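## Task

Remove both cooling blocks from the drawer of the cooler COLD. Set the block whose tubes wear orange caps on deck slot D2 and the block whose tubes wear yellow caps on D1, each lying flat within that slot's locators. Every loose tube must finish in the bore it began in. Afterwards close the drawer completely (COLD's lamp stays on until it is shut). Nothing may count on the robot holding it in place at the end; release everything and move the grippers away.

## Robot and tools

Robot: two arms, left_arm and right_arm, each ending in a parallel two-finger gripper. Either arm may be parked out of the way while the other works. Do not let the arms collide or push on each other.

Frame: one shared scene frame for both arms, in metres. Origin on the table surface midway between the arms; +z is up, +x reaches out across the table, and left_arm sits toward +y. The names left and right do not refer to image sides. Reported hand positions can be slightly wrong, worse at long reach, and arms tend to stop a centimetre or so short of a commanded pose, usually low. Very small commands (a few mm) may produce no motion.

Gripper axes: fingers extend along the gripper's own +z; they close and open along its y. end_effector_position is the point midway between the finger pads, roughly 1 cm back from the tips.

Row layout (used by every moving tool): one flat list of 16 numbers covering both arms, always all 16 even if one arm is idle: left_arm x, y, z, qw, qx, qy, qz, opening, then right_arm x, y, z, qw, qx, qy, qz, opening. x, y, z is an absolute target position of the gripper point in the scene frame (metres); qw, qx, qy, qz is an absolute target orientation quaternion, scalar first. Opening is a scale from -1 (closed) to +1 (fully open, 0.094 m). To keep an arm still, repeat exactly its last reported position and quaternion with the desired opening; to hold orientation steady, resend the same quaternion each time rather than copying a drifted reading.

execute_actions(actions): a list of actions; each action is a list of up to 15 rows, one row per 1/30 s control step, the final row repeated to fill 15 steps. An empty list just returns current state and images. A whole action is rejected for both arms if any target lies over 0.6 m from that gripper's current position along any of its own axes; if the first action fails this against the latest state, or any action is malformed, nothing runs.

move(target, speed, blocking): target is one 16-number row of absolute poses. Each gripper travels in a straight line toward its pose, rotating the short way; both finish together, in 0.5 to 10 s (cut off at 10 s). speed is top path speed in m/s, 0.002 to 0.5, default 0.25; rotation is capped at double that in rad/s. The opening is applied at the start. Paths do not avoid obstacles or the other arm, and grippers lag, drift and may exceed the speed, especially with the arm nearly straight. Faster contact hits harder; aiming beyond a contact presses harder. blocking=false returns after 0.5 s while motion continues; then use wait(0) or stop before further moves or execute_actions, which are refused meanwhile.

wait(seconds): 0 to 10; arms keep their last command; returns early if a running move finishes.

stop(): brakes a running move; needs room, more when fast. Fingers continue.

zoom_image(camera, region): camera is cam_high (896x504), cam_left_wrist or cam_right_wrist (504x504 each); region [x0, y0, x1, y1] in pixels from the top-left, at most 504 by 504.

finished_scene(scene): pass the current scene number; ends it permanently and reports success, then gives the next task. The goal must already hold on its own.

Control details: each step the command is limited to 70 mm and 16 degrees from the measured pose; position wins over orientation if both are not reachable. After an action the arm continues at most to its last clipped pose, so long moves need follow-up commands. Elbows cannot fully straighten. Joint limits (rad): waist -2.880 to 2.880, shoulder 0.000 to 3.142, elbow 0.000 to 3.019, wrist pitch -1.693 to 1.571, wrist yaw -1.571 to 1.571, wrist roll -2.094 to 2.094.

Results: a state line per arm with position and quaternion; Hand target lines showing where each arm is being driven; grip_measured on the opening scale (the last joint value is the opening in metres), each gripper off by up to about 1 mm consistently. A move adds a move: line with its ending (done, off_target, moving, held, fault) and limits (paced = pose clipped; held = a check blocked steps, after which the arm may jump faster), plus each gripper's distance to target. An ending naming one arm means the other finished. pose unreachable means the clearance check altered that arm's command. FAULT lines mark arm stops; MOTOR HOT warns at 85 °C and at 100 °C an OVER-TEMPERATURE FAULT drops that arm until it cools. Holding loads heats motors even while idle, and heat carries into later scenes.

Gripping: command an opening below grip_measured; about 0.03 below holds firmly, less holds gently. Pad force tops out near 50-62 N, lower for parts thinner than about 2 mm, with a brief spike on first contact.

Scene notes: D1 is the deck slot beside COLD, D2 the one past D1. COLD is loose on the table and must stay within a finger width of its start, upright and nearly unrotated. Tubes are loose in their bores, so carry blocks level and gently. Brief external tugs or pushes may occur. Avoid drops, slips, slams, hard impacts, strong pushes, and above all anything leaving the table, which ends the scene. Quicker, smoother, lower-effort solutions are preferred.

Each tool is called after "Call:" by a JSON object that holds its "fn" and its "kwargs".

## Session

Call:
{"fn": "execute_actions", "kwargs": {"actions": []}}

Scene clock: 0.00 s.
left_arm: end_effector_position=(+0.5297, +0.4055, +0.4948) grip_measured=+1.000 end_effector_quat_wxyz=(+0.709, -0.069, +0.699, +0.068) | right_arm: end_effector_position=(+0.7865, +0.0383, +0.1554) grip_measured=+1.000 end_effector_quat_wxyz=(+0.357, -0.274, +0.891, -0.054)
Joint positions: left_arm=[-0.002  1.043  1.042  0.016 -0.002 -0.002  0.094] | right_arm=[ 0.644  2.33   2.28  -0.811  0.227 -0.193  0.094]
Joint velocities: left_arm=[ 0.005 -0.015 -0.017 -0.007 -0.022  0.022  0.   ] | right_arm=[-0.005 -0.005  0.002 -0.007 -0.007 -0.022  0.   ]
Motor temperatures (°C, as the motors report them): left_arm=[26 25 26 26 27 24] | right_arm=[23 26 25 23 26 24]
Hand target (left_arm): +0.528, +0.405, +0.521; +0.725, -0.067, +0.682, +0.070
Hand target (right_arm): +0.792, +0.041, +0.173; +0.372, -0.270, +0.886, -0.051

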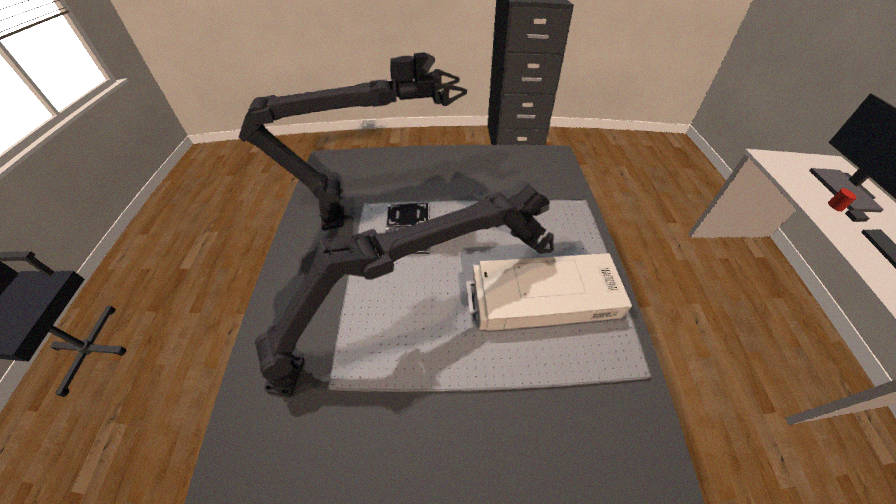

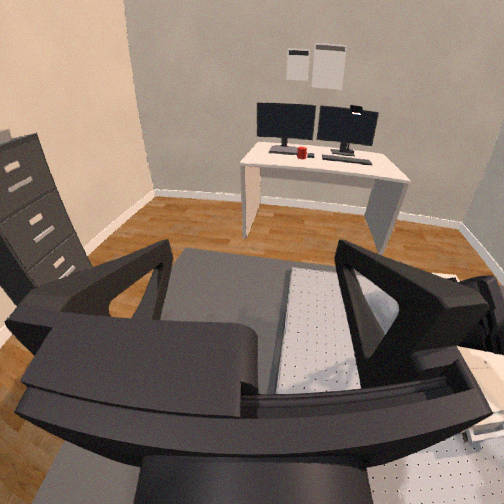

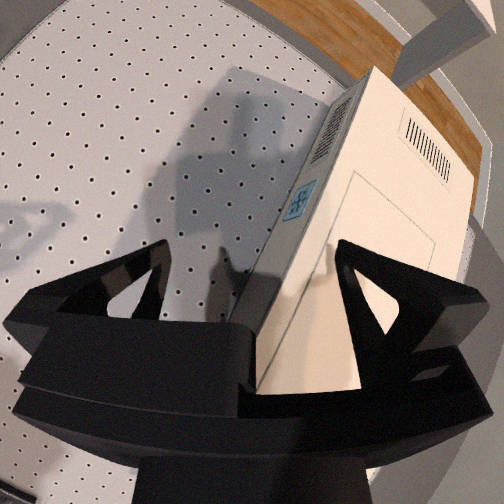

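Call:
{"fn": "move", "kwargs": {"target": [0.35,0.42,0.4,0.17,0,0.985,0,1,0.45,-0.2,0.36,0.1,0,0.995,0,1]}}

Call:
{"fn": "zoom_image", "kwargs": {"camera": "cam_high", "region": [300,170,660,400]}}

Scene clock: 8.90 s.
left_arm: end_effector_position=(+0.3488, +0.4154, +0.3684) grip_measured=+1.000 end_effector_quat_wxyz=(+0.148, -0.005, +0.989, -0.008) | right_arm: end_effector_position=(+0.4469, -0.1924, +0.3543) grip_measured=+1.000 end_effector_quat_wxyz=(+0.107, -0.007, +0.994, -0.004)
Joint positions: left_arm=[ 0.19   1.103  1.381 -1.578  0.124  0.358  0.094] | right_arm=[ 0.494  1.46   1.672 -1.582  0.078  0.316  0.094]
Joint velocities: left_arm=[-0.005 -0.005 -0.012 -0.007 -0.007 -0.037  0.   ] | right_arm=[ 0.015 -0.005 -0.017 -0.002 -0.066  0.007  0.   ]
Motor temperatures (°C, as the motors report them): left_arm=[26 25 31 26 27 24] | right_arm=[23 29 28 23 26 24]
Hand target (left_arm): +0.353, +0.421, +0.395; +0.169, +0.000, +0.986, +0.004
Hand target (right_arm): +0.444, -0.197, +0.355; +0.101, +0.003, +0.995, -0.005
Off the commanded pose (left_arm): 0.032 m, 3 deg.
Off the commanded pose (right_arm): 0.010 m, 1 deg.
move: off_target (left_arm)

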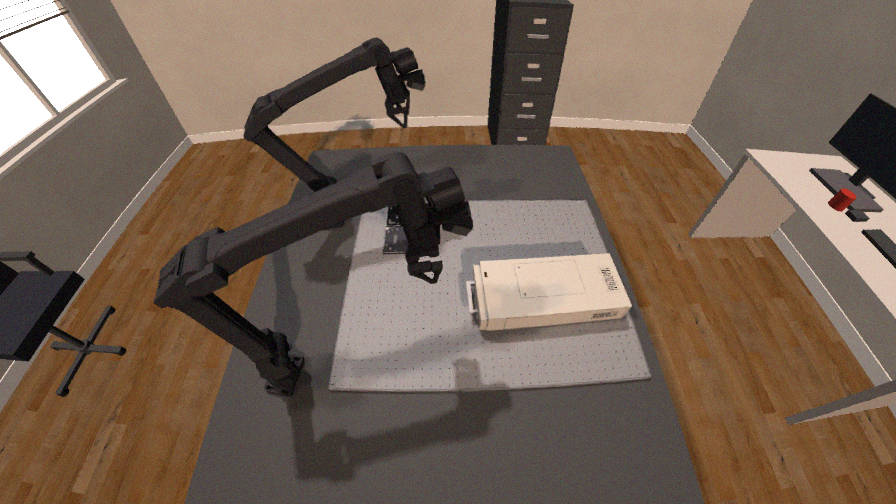

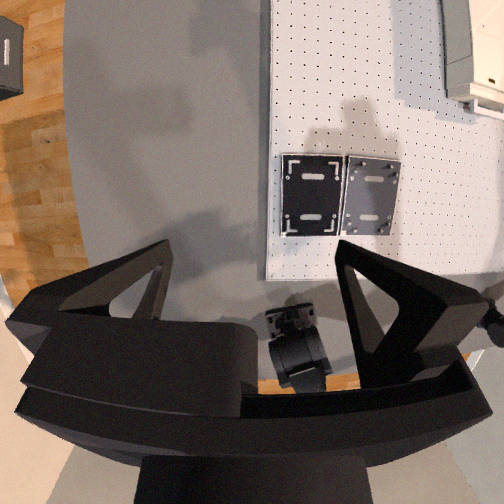

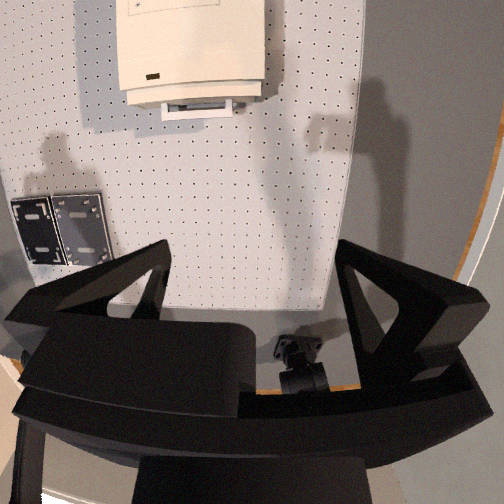

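Region (300, 170, 660, 400) of cam_high's 896x504 image, scaled by 1.400, with more detail than that image has; it fills the top 322 rows of this view, and the rest is white.

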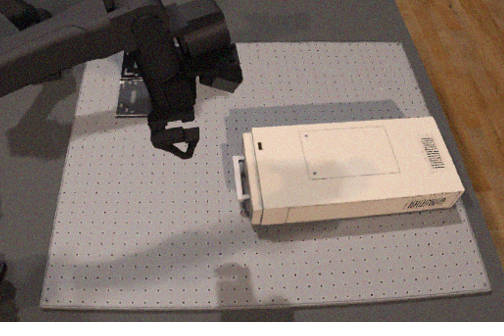

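Call:
{"fn": "move", "kwargs": {"target": [0.33,0.3,0.2,0,0,1,0,1,0.5,-0.09,0.17,0,0,1,0,1]}}

Scene clock: 18.43 s.
left_arm: end_effector_position=(+0.3271, +0.2983, +0.1960) grip_measured=+1.000 end_effector_quat_wxyz=(-0.011, +0.008, +1.000, -0.007) | right_arm: end_effector_position=(+0.4908, -0.1006, +0.1519) grip_measured=+1.000 end_effector_quat_wxyz=(-0.029, -0.002, +0.999, -0.015)
Joint positions: left_arm=[-0.212  1.164  0.997 -1.425  0.014 -0.001  0.094] | right_arm=[ 0.603  1.838  1.625 -1.423  0.003  0.444  0.094]
Joint velocities: left_arm=[ 0.005 -0.005 -0.002  0.002  0.022 -0.007  0.   ] | right_arm=[-0.015 -0.015 -0.007 -0.017  0.11  -0.007  0.   ]
Motor temperatures (°C, as the motors report them): left_arm=[26 26 33 26 27 24] | right_arm=[23 29 29 23 26 24]
Hand target (left_arm): +0.332, +0.299, +0.199; +0.001, +0.000, +1.000, -0.005
Hand target (right_arm): +0.504, -0.089, +0.171; -0.001, +0.001, +1.000, -0.001
Off the commanded pose (left_arm): 0.005 m, 2 deg.
Off the commanded pose (right_arm): 0.023 m, 4 deg.
move: off_target (right_arm)

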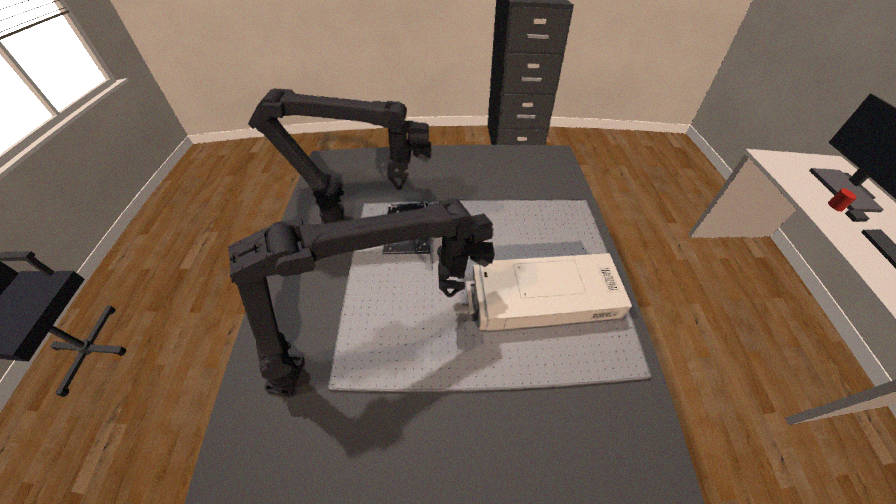

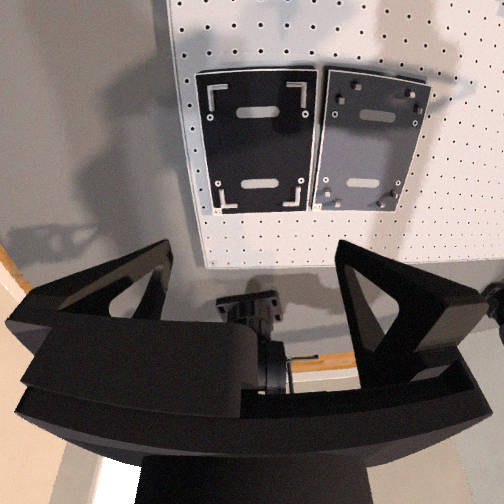

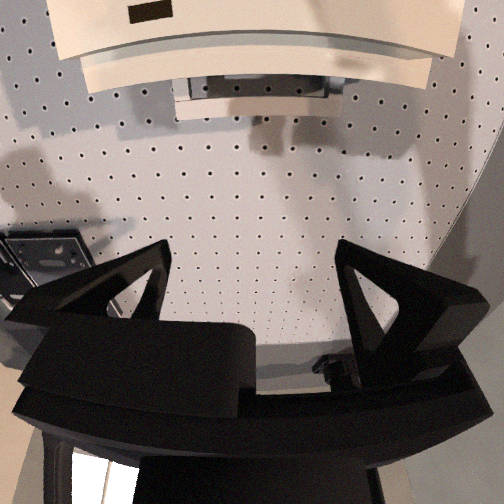

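Call:
{"fn": "zoom_image", "kwargs": {"camera": "cam_right_wrist", "region": [60,0,460,170]}}

Call:
{"fn": "move", "kwargs": {"target": [0.33,0.3,0.2,0,0,1,0,1,0.42,-0.105,0.09,0.5,0,0.866,0,1]}}

Region (60, 0, 460, 170) of cam_right_wrist's 504x504 image, scaled by 1.260, with more detail than that image has; it fills the top 214 rows of this view, and the rest is white.

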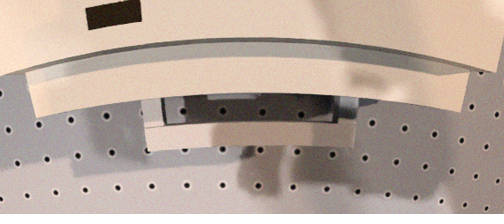

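Scene clock: 26.10 s.
left_arm: end_effector_position=(+0.3271, +0.2998, +0.1960) grip_measured=+1.000 end_effector_quat_wxyz=(-0.011, +0.006, +1.000, -0.002) | right_arm: end_effector_position=(+0.4232, -0.1061, +0.0922) grip_measured=+1.000 end_effector_quat_wxyz=(+0.497, +0.008, +0.868, +0.011)
Joint positions: left_arm=[-0.212  1.164  0.997 -1.425  0.005 -0.006  0.094] | right_arm=[0.846 1.466 0.603 0.218 0.571 0.418 0.094]
Joint velocities: left_arm=[-0.005 -0.015 -0.007 -0.002 -0.022 -0.037  0.   ] | right_arm=[ 0.005 -0.005 -0.007 -0.017 -0.051 -0.007  0.   ]
Motor temperatures (°C, as the motors report them): left_arm=[26 26 33 26 27 24] | right_arm=[23 29 30 23 26 24]
Hand target (left_arm): +0.330, +0.300, +0.200; -0.000, +0.000, +1.000, -0.000
Hand target (right_arm): +0.422, -0.101, +0.088; +0.499, -0.001, +0.867, +0.010
Off the commanded pose (left_arm): 0.005 m, 1 deg.
Off the commanded pose (right_arm): 0.004 m, 2 deg.
move: done

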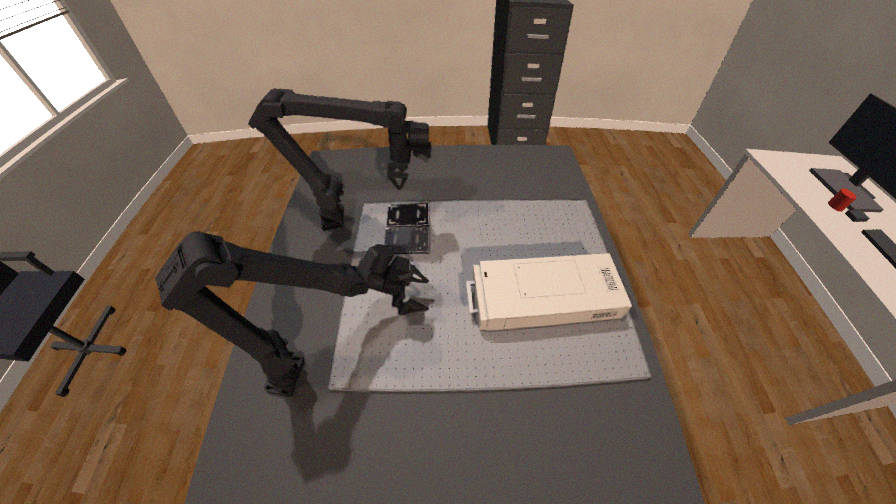

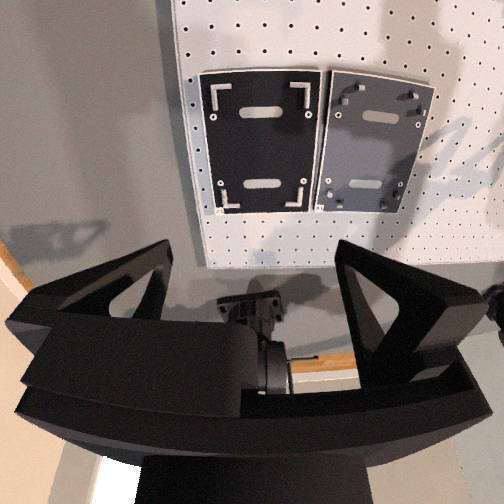

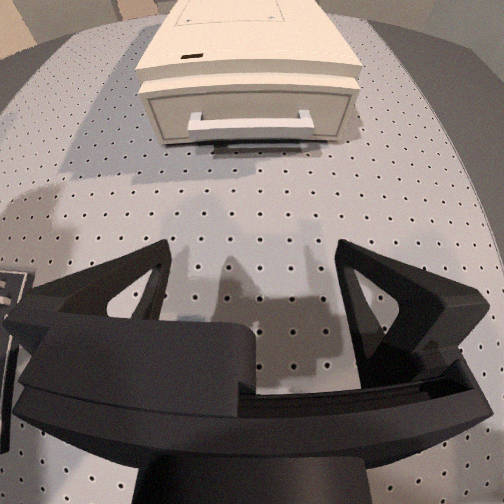

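Call:
{"fn": "move", "kwargs": {"target": [0.33,0.3,0.2,0,0,1,0,1,0.5,-0.105,0.18,0,-0.707,0.707,0,0]}}

Call:
{"fn": "move", "kwargs": {"target": [0.33,0.3,0.2,0,0,1,0,1,0.575,-0.105,0.15,0,-0.707,0.707,0,0]}}

Scene clock: 42.77 s.
left_arm: end_effector_position=(+0.3271, +0.2998, +0.1960) grip_measured=+1.000 end_effector_quat_wxyz=(-0.011, +0.005, +1.000, -0.002) | right_arm: end_effector_position=(+0.4827, -0.1114, +0.1736) grip_measured=+0.002 end_effector_quat_wxyz=(+0.012, +0.700, -0.714, +0.003)
Joint positions: left_arm=[-0.212  1.164  0.997 -1.425  0.005 -0.007  0.094] | right_arm=[ 0.594  1.767  1.585 -1.409  0.013 -1.112  0.047]
Joint velocities: left_arm=[-0.005 -0.005 -0.012  0.002  0.022 -0.051  0.   ] | right_arm=[-0.005 -0.005  0.007 -0.007 -0.066 -0.022  0.   ]
Motor temperatures (°C, as the motors report them): left_arm=[26 26 32 26 27 24] | right_arm=[23 28 31 24 26 24]
Hand target (left_arm): +0.330, +0.300, +0.200; -0.000, -0.000, +1.000, -0.000
Hand target (right_arm): +0.496, -0.109, +0.182; +0.005, +0.703, -0.711, +0.007
Off the commanded pose (left_arm): 0.005 m, 1 deg.
Off the commanded pose (right_arm): 0.020 m, 2 deg.
move: off_target (right_arm)

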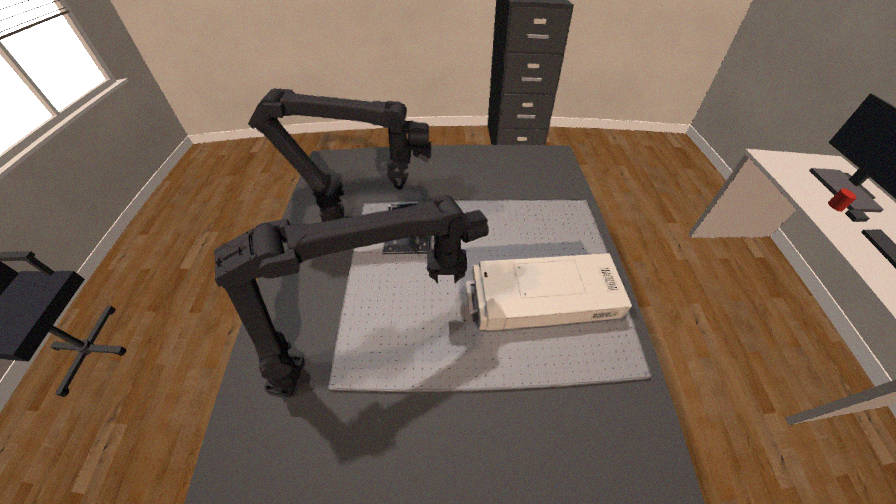

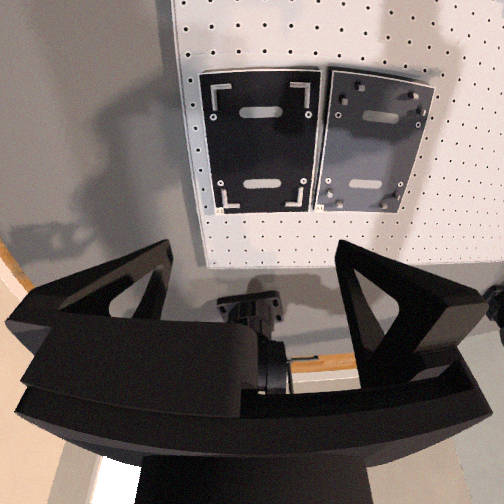

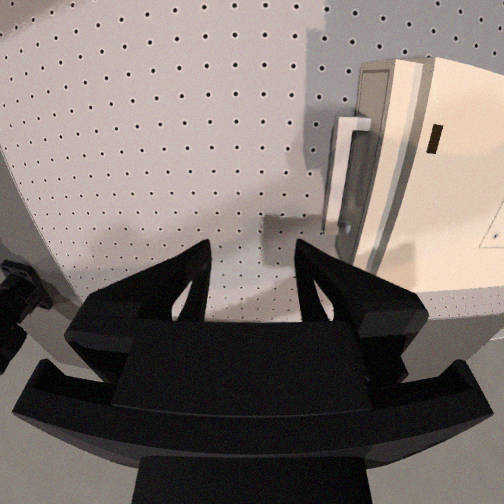

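Scene clock: 43.80 s.
left_arm: end_effector_position=(+0.3271, +0.2998, +0.1960) grip_measured=+1.000 end_effector_quat_wxyz=(-0.011, +0.005, +1.000, -0.002) | right_arm: end_effector_position=(+0.5634, -0.1105, +0.1336) grip_measured=+0.002 end_effector_quat_wxyz=(+0.016, +0.703, -0.711, -0.005)
Joint positions: left_arm=[-0.212  1.164  0.997 -1.425  0.005 -0.007  0.094] | right_arm=[ 0.536  1.995  1.815 -1.424  0.003 -1.18   0.047]
Joint velocities: left_arm=[-0.015 -0.005 -0.007  0.002  0.037 -0.022  0.   ] | right_arm=[-0.005 -0.005 -0.002 -0.022 -0.066 -0.066 -0.   ]
Motor temperatures (°C, as the motors report them): left_arm=[26 26 32 26 27 24] | right_arm=[23 28 31 24 26 24]
Hand target (left_arm): +0.330, +0.300, +0.200; -0.000, +0.000, +1.000, -0.000
Hand target (right_arm): +0.574, -0.106, +0.151; -0.000, +0.707, -0.707, +0.001
Off the commanded pose (left_arm): 0.005 m, 1 deg.
Off the commanded pose (right_arm): 0.021 m, 2 deg.
move: off_target (right_arm)

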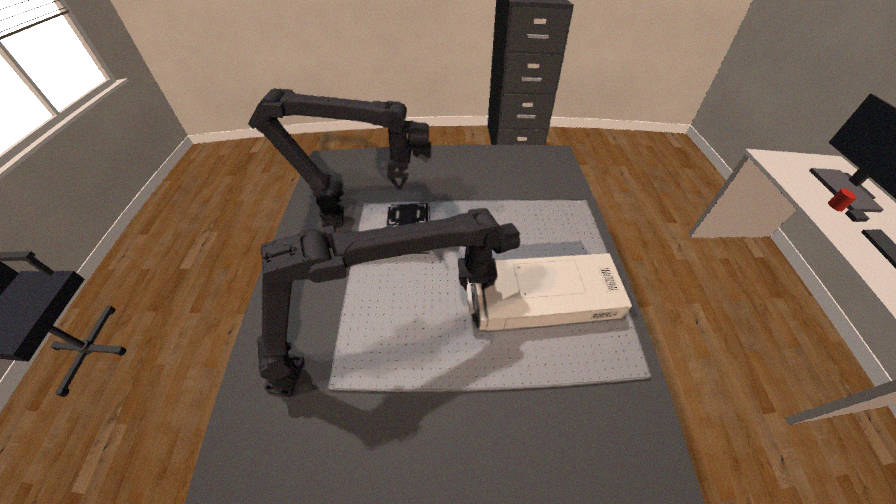

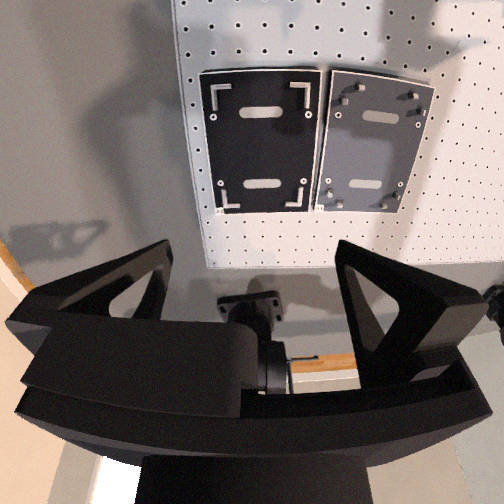

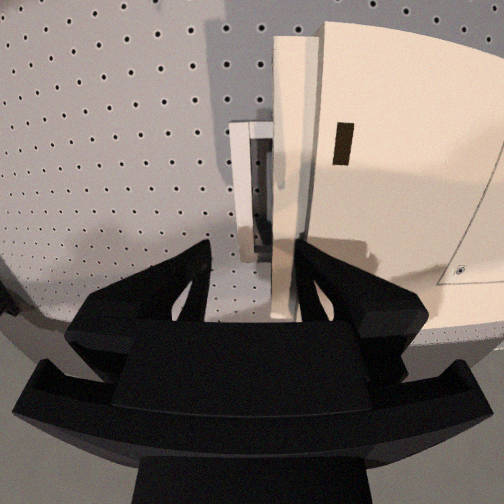

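Call:
{"fn": "move", "kwargs": {"target": [0.33,0.3,0.2,0,0,1,0,1,0.548,-0.1,0.115,0.123,-0.696,0.696,-0.123,-0.3], "speed": 0.1}}

Scene clock: 52.77 s.
left_arm: end_effector_position=(+0.3271, +0.2998, +0.1960) grip_measured=+1.000 end_effector_quat_wxyz=(-0.011, +0.005, +1.000, -0.002) | right_arm: end_effector_position=(+0.5479, -0.1064, +0.0997) grip_measured=-0.299 end_effector_quat_wxyz=(-0.105, +0.700, -0.697, +0.113)
Joint positions: left_arm=[-0.212  1.164  0.997 -1.425  0.005 -0.007  0.094] | right_arm=[ 0.591  1.803  1.403 -0.893  0.138 -1.159  0.033]
Joint velocities: left_arm=[-0.015 -0.005 -0.002 -0.002 -0.037  0.007  0.   ] | right_arm=[-0.005 -0.005 -0.012  0.012 -0.051  0.081 -0.   ]
Motor temperatures (°C, as the motors report them): left_arm=[26 26 32 26 27 24] | right_arm=[23 30 32 24 26 24]
Hand target (left_arm): +0.330, +0.300, +0.200; -0.000, +0.000, +1.000, -0.000
Hand target (right_arm): +0.549, -0.099, +0.115; -0.125, +0.697, -0.696, +0.120
Off the commanded pose (left_arm): 0.005 m, 1 deg.
Off the commanded pose (right_arm): 0.017 m, 2 deg.
move: off_target (right_arm)

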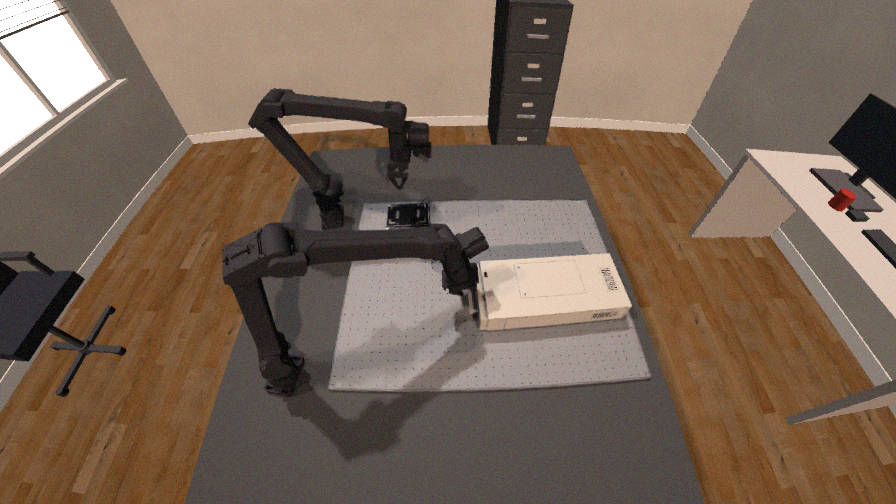

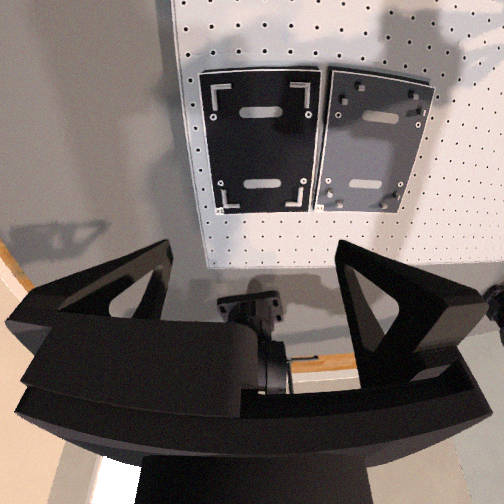

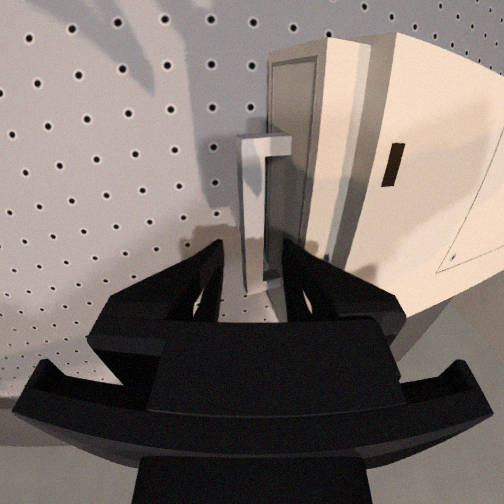

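Centred on the tool axis; descend along it.

Call:
{"fn": "move", "kwargs": {"target": [0.33,0.3,0.2,0,0,1,0,1,0.561,-0.1,0.072,0.123,-0.696,0.696,-0.123,-0.3], "speed": 0.04}}

Call:
{"fn": "move", "kwargs": {"target": [0.33,0.3,0.2,0,0,1,0,1,0.5,-0.1,0.068,0.123,-0.696,0.696,-0.123,-0.3], "speed": 0.03}}

Scene clock: 58.30 s.
left_arm: end_effector_position=(+0.3271, +0.2998, +0.1960) grip_measured=+1.000 end_effector_quat_wxyz=(-0.011, +0.005, +1.000, -0.002) | right_arm: end_effector_position=(+0.5552, -0.1034, +0.0797) grip_measured=-0.299 end_effector_quat_wxyz=(-0.118, +0.698, -0.696, +0.119)
Joint positions: left_arm=[-0.212  1.164  0.997 -1.425  0.005 -0.007  0.094] | right_arm=[ 0.591  1.83   1.379 -0.813  0.14  -1.159  0.033]
Joint velocities: left_arm=[-0.015 -0.005 -0.012  0.002  0.081  0.037  0.   ] | right_arm=[-0.005  0.005 -0.012 -0.012  0.022 -0.051 -0.   ]
Motor temperatures (°C, as the motors report them): left_arm=[26 26 32 26 27 24] | right_arm=[23 30 32 24 26 24]
Hand target (left_arm): +0.330, +0.300, +0.200; -0.000, +0.000, +1.000, -0.000
Hand target (right_arm): +0.561, -0.100, +0.072; -0.123, +0.696, -0.696, +0.123
Off the commanded pose (left_arm): 0.005 m, 1 deg.
Off the commanded pose (right_arm): 0.010 m, 1 deg.
move: done

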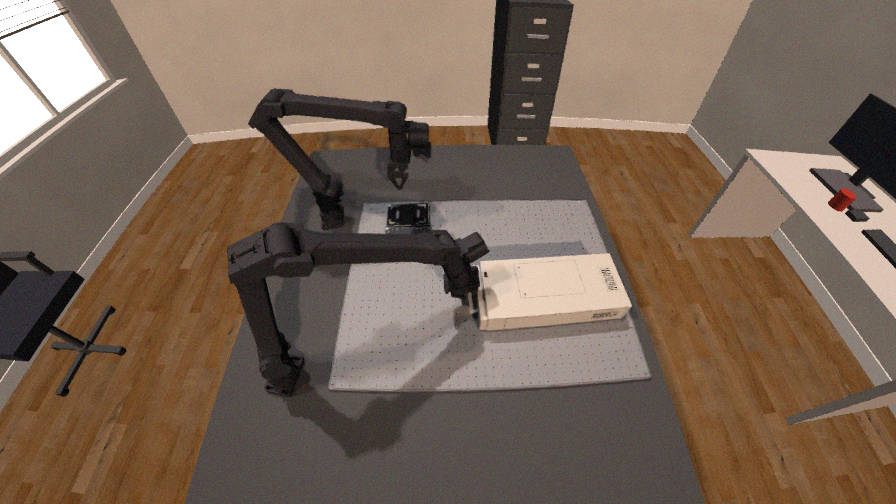

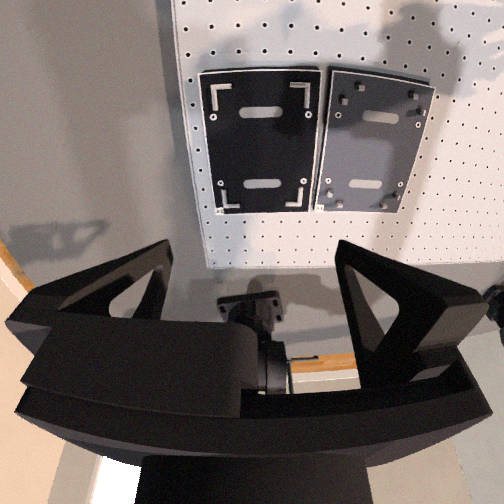

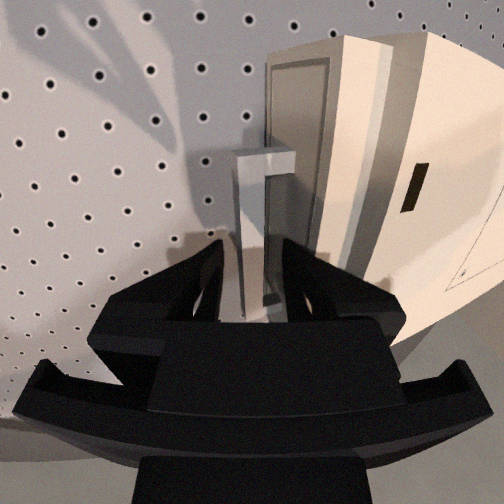

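Scene clock: 60.47 s.
left_arm: end_effector_position=(+0.3271, +0.2998, +0.1960) grip_measured=+1.000 end_effector_quat_wxyz=(-0.011, +0.005, +1.000, -0.002) | right_arm: end_effector_position=(+0.5024, -0.1049, +0.0570) grip_measured=-0.299 end_effector_quat_wxyz=(-0.113, +0.698, -0.697, +0.121)
Joint positions: left_arm=[-0.212  1.164  0.997 -1.425  0.005 -0.007  0.094] | right_arm=[ 0.636  1.753  1.202 -0.727  0.161 -1.116  0.033]
Joint velocities: left_arm=[-0.005  0.015 -0.017  0.022 -0.066  0.022  0.   ] | right_arm=[-0.024  0.005 -0.012 -0.012  0.007  0.037 -0.   ]
Motor temperatures (°C, as the motors report them): left_arm=[26 26 32 26 27 24] | right_arm=[23 30 31 24 26 24]
Hand target (left_arm): +0.330, +0.300, +0.200; -0.000, +0.000, +1.000, -0.000
Hand target (right_arm): +0.501, -0.099, +0.067; -0.123, +0.696, -0.696, +0.122
Off the commanded pose (left_arm): 0.005 m, 1 deg.
Off the commanded pose (right_arm): 0.012 m, 1 deg.
move: off_target (right_arm)

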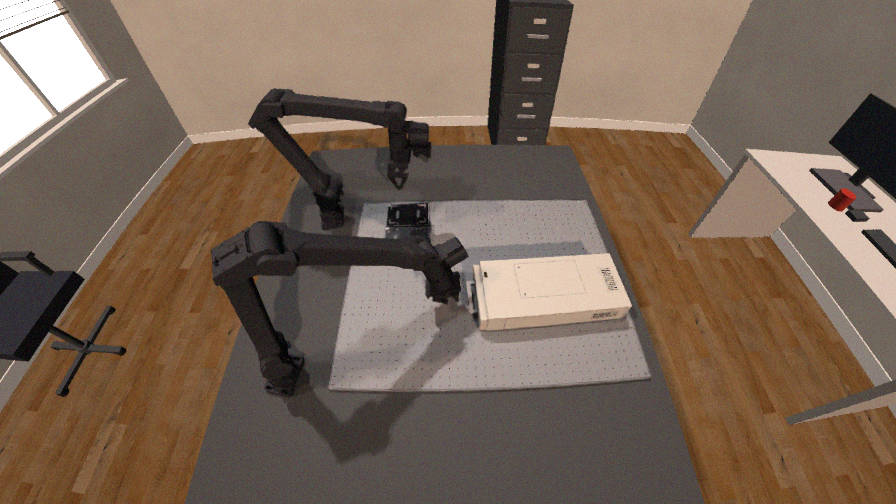

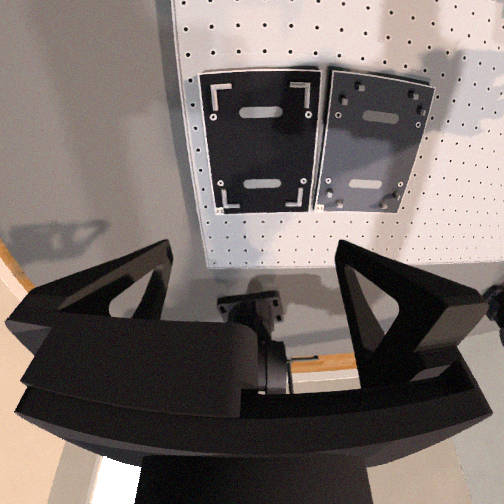

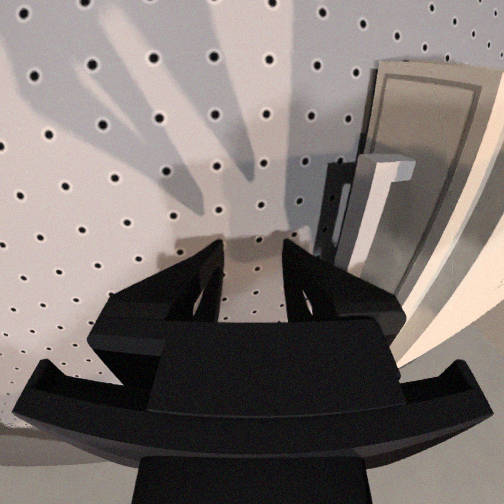

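Not deep enough. Redo lower.

Call:
{"fn": "move", "kwargs": {"target": [0.33,0.3,0.2,0,0,1,0,1,0.51,-0.1,0.11,0.123,-0.696,0.696,-0.123,-0.3], "speed": 0.1}}

Call:
{"fn": "move", "kwargs": {"target": [0.33,0.3,0.2,0,0,1,0,1,0.559,-0.1,0.095,0.123,-0.696,0.696,-0.123,-0.3], "speed": 0.1}}

Call:
{"fn": "move", "kwargs": {"target": [0.33,0.3,0.2,0,0,1,0,1,0.567,-0.1,0.042,0.123,-0.696,0.696,-0.123,-0.3], "speed": 0.04}}

Scene clock: 67.47 s.
left_arm: end_effector_position=(+0.3271, +0.2998, +0.1960) grip_measured=+1.000 end_effector_quat_wxyz=(-0.011, +0.005, +1.000, -0.002) | right_arm: end_effector_position=(+0.4961, -0.1082, +0.0866) grip_measured=-0.299 end_effector_quat_wxyz=(-0.103, +0.699, -0.697, +0.118)
Joint positions: left_arm=[-0.212  1.164  0.997 -1.425  0.005 -0.007  0.094] | right_arm=[ 0.636  1.708  1.232 -0.824  0.161 -1.115  0.033]
Joint velocities: left_arm=[ 0.005 -0.005 -0.012  0.007 -0.007  0.081  0.   ] | right_arm=[ 0.015 -0.005 -0.007 -0.007 -0.125 -0.095  0.001]
Motor temperatures (°C, as the motors report them): left_arm=[26 26 32 26 27 24] | right_arm=[23 31 31 24 26 24]
Hand target (left_arm): +0.330, +0.300, +0.200; -0.000, +0.000, +1.000, -0.000
Hand target (right_arm): +0.508, -0.101, +0.111; -0.123, +0.696, -0.696, +0.123
Off the commanded pose (left_arm): 0.005 m, 1 deg.
Off the commanded pose (right_arm): 0.028 m, 2 deg.
move: off_target (right_arm)

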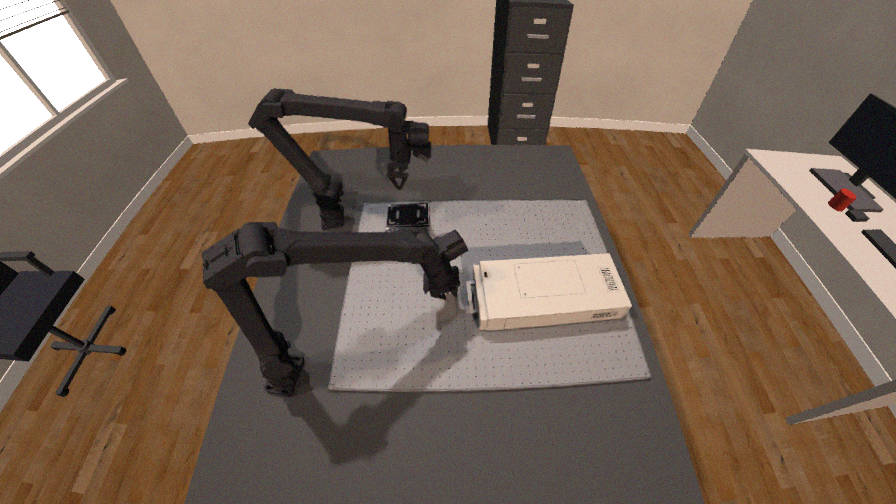

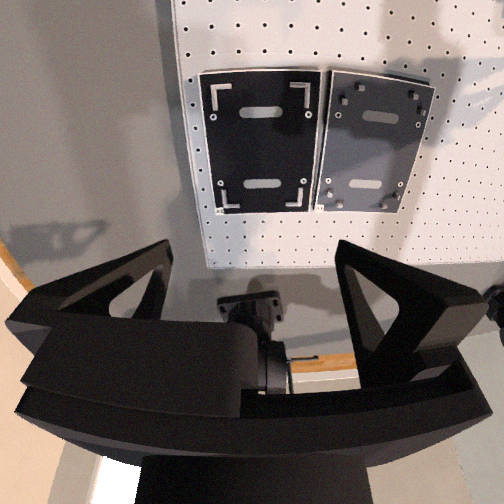

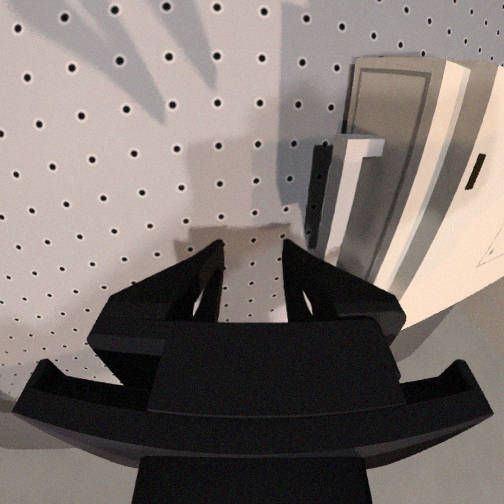

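Scene clock: 68.47 s.
left_arm: end_effector_position=(+0.3271, +0.2998, +0.1960) grip_measured=+1.000 end_effector_quat_wxyz=(-0.011, +0.005, +1.000, -0.002) | right_arm: end_effector_position=(+0.5430, -0.1030, +0.0898) grip_measured=-0.299 end_effector_quat_wxyz=(-0.118, +0.696, -0.697, +0.121)
Joint positions: left_arm=[-0.212  1.164  0.997 -1.425  0.005 -0.007  0.094] | right_arm=[ 0.603  1.793  1.353 -0.824  0.149 -1.145  0.033]
Joint velocities: left_arm=[-0.005 -0.005 -0.002  0.002  0.051 -0.037  0.   ] | right_arm=[-0.015 -0.015  0.017 -0.002 -0.066 -0.037 -0.001]
Motor temperatures (°C, as the motors report them): left_arm=[26 26 32 26 27 24] | right_arm=[23 31 31 24 26 24]
Hand target (left_arm): +0.330, +0.300, +0.200; -0.000, +0.000, +1.000, -0.000
Hand target (right_arm): +0.558, -0.101, +0.096; -0.124, +0.697, -0.696, +0.123
Off the commanded pose (left_arm): 0.005 m, 1 deg.
Off the commanded pose (right_arm): 0.017 m, 1 deg.
move: off_target (right_arm)

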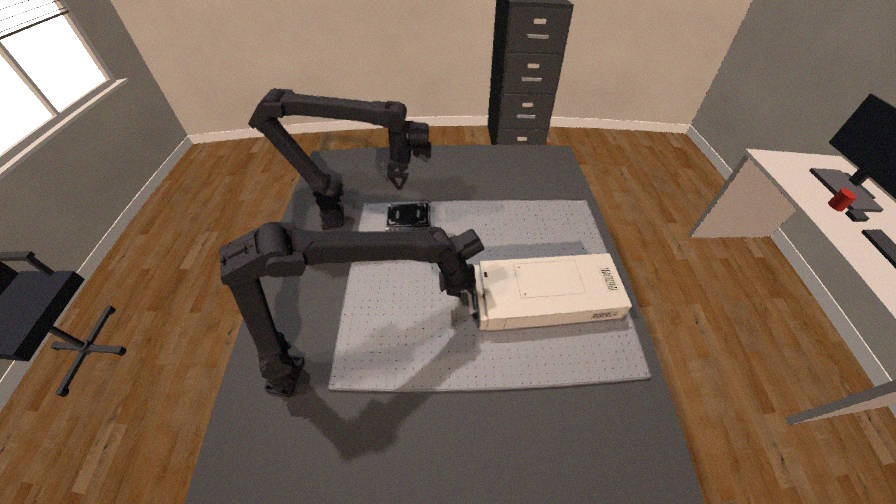

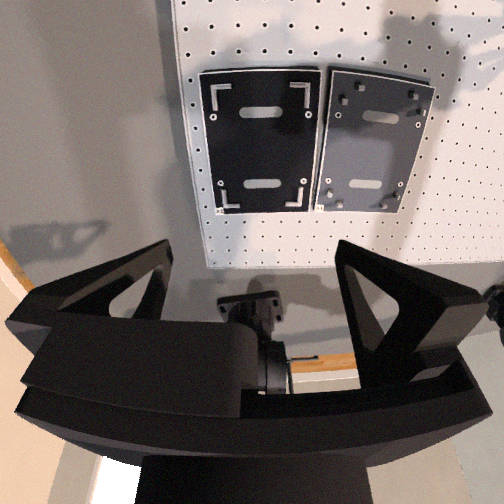

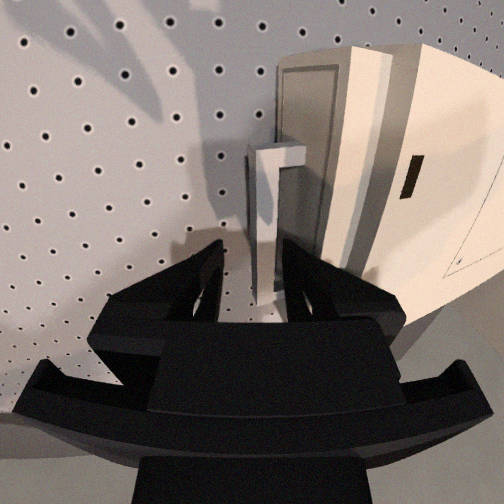

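Scene clock: 70.17 s.
left_arm: end_effector_position=(+0.3271, +0.2998, +0.1960) grip_measured=+1.000 end_effector_quat_wxyz=(-0.011, +0.005, +1.000, -0.002) | right_arm: end_effector_position=(+0.5557, -0.0970, +0.0453) grip_measured=-0.299 end_effector_quat_wxyz=(-0.116, +0.698, -0.696, +0.120)
Joint positions: left_arm=[-0.212  1.164  0.997 -1.425  0.005 -0.007  0.094] | right_arm=[ 0.602  1.88   1.353 -0.74   0.146 -1.15   0.033]
Joint velocities: left_arm=[-0.015 -0.005 -0.017 -0.007 -0.037 -0.007  0.   ] | right_arm=[ 0.015 -0.005  0.002  0.002  0.007 -0.066 -0.   ]
Motor temperatures (°C, as the motors report them): left_arm=[26 26 32 26 27 24] | right_arm=[23 31 31 24 26 24]
Hand target (left_arm): +0.330, +0.300, +0.200; -0.000, +0.000, +1.000, -0.000
Hand target (right_arm): +0.568, -0.100, +0.042; -0.123, +0.696, -0.696, +0.123
Off the commanded pose (left_arm): 0.005 m, 1 deg.
Off the commanded pose (right_arm): 0.012 m, 1 deg.
move: off_target (right_arm)

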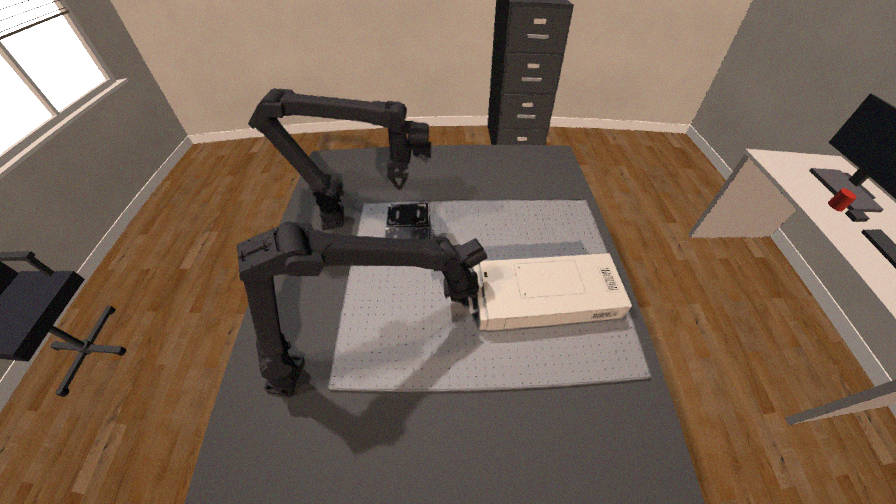

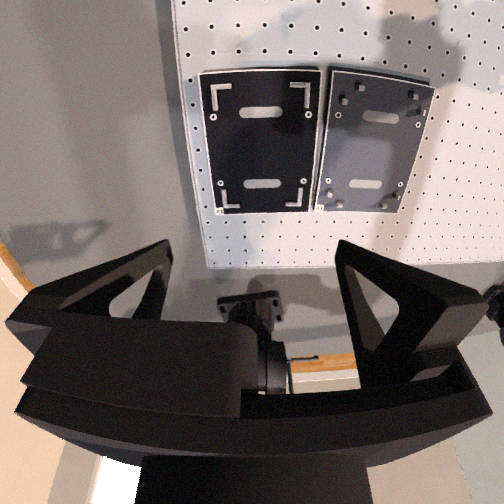

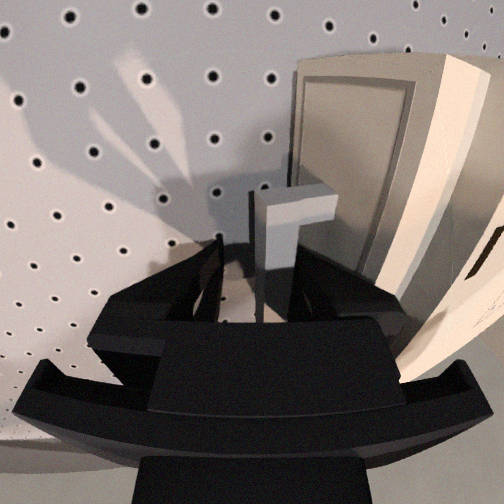

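Hooked.

Call:
{"fn": "move", "kwargs": {"target": [0.33,0.3,0.2,0,0,1,0,1,0.45,-0.103,0.058,0.123,-0.696,0.696,-0.123,-0.3], "speed": 0.035}}

Scene clock: 76.43 s.
left_arm: end_effector_position=(+0.3271, +0.2998, +0.1960) grip_measured=+1.000 end_effector_quat_wxyz=(-0.011, +0.005, +1.000, -0.002) | right_arm: end_effector_position=(+0.4514, -0.1082, +0.0469) grip_measured=-0.299 end_effector_quat_wxyz=(-0.109, +0.699, -0.697, +0.119)
Joint positions: left_arm=[-0.212  1.164  0.997 -1.425  0.005 -0.007  0.094] | right_arm=[ 0.681  1.669  1.056 -0.682  0.173 -1.072  0.033]
Joint velocities: left_arm=[ 0.005 -0.015 -0.022 -0.002 -0.066 -0.022  0.   ] | right_arm=[ 0.005 -0.005  0.017  0.002  0.022  0.007 -0.001]
Motor temperatures (°C, as the motors report them): left_arm=[26 26 32 26 27 24] | right_arm=[23 31 31 24 26 24]
Hand target (left_arm): +0.330, +0.300, +0.200; -0.000, +0.000, +1.000, -0.000
Hand target (right_arm): +0.450, -0.101, +0.057; -0.123, +0.696, -0.696, +0.122
Off the commanded pose (left_arm): 0.005 m, 1 deg.
Off the commanded pose (right_arm): 0.012 m, 2 deg.
move: off_target (right_arm)

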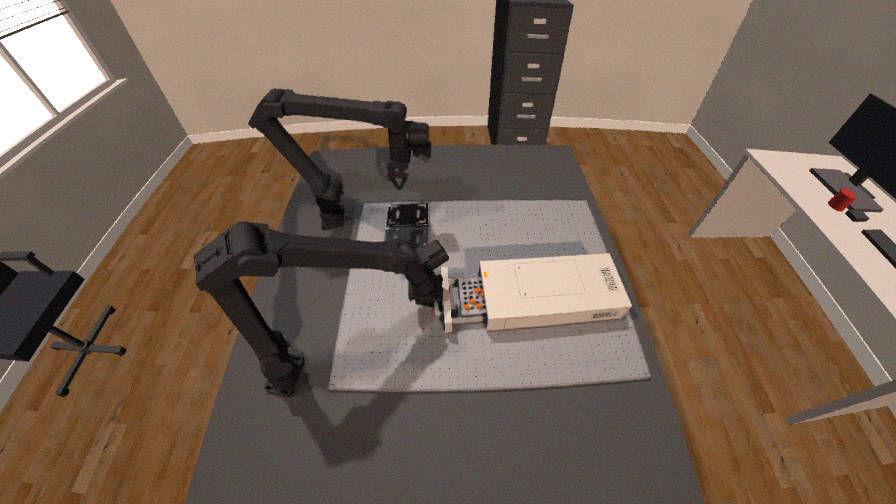

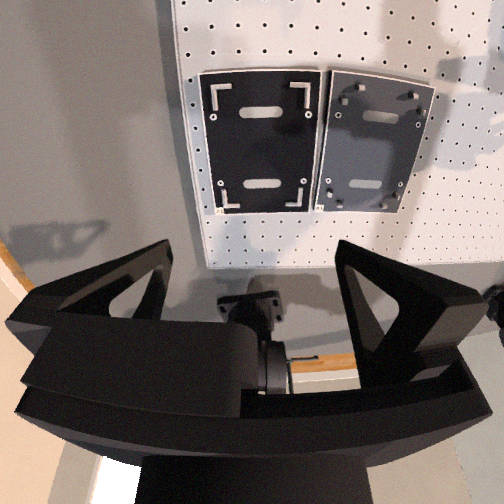

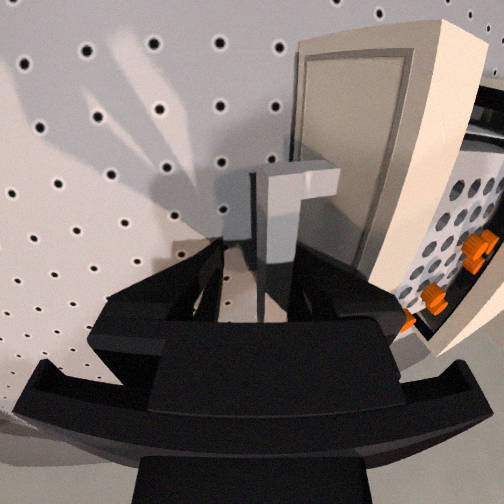

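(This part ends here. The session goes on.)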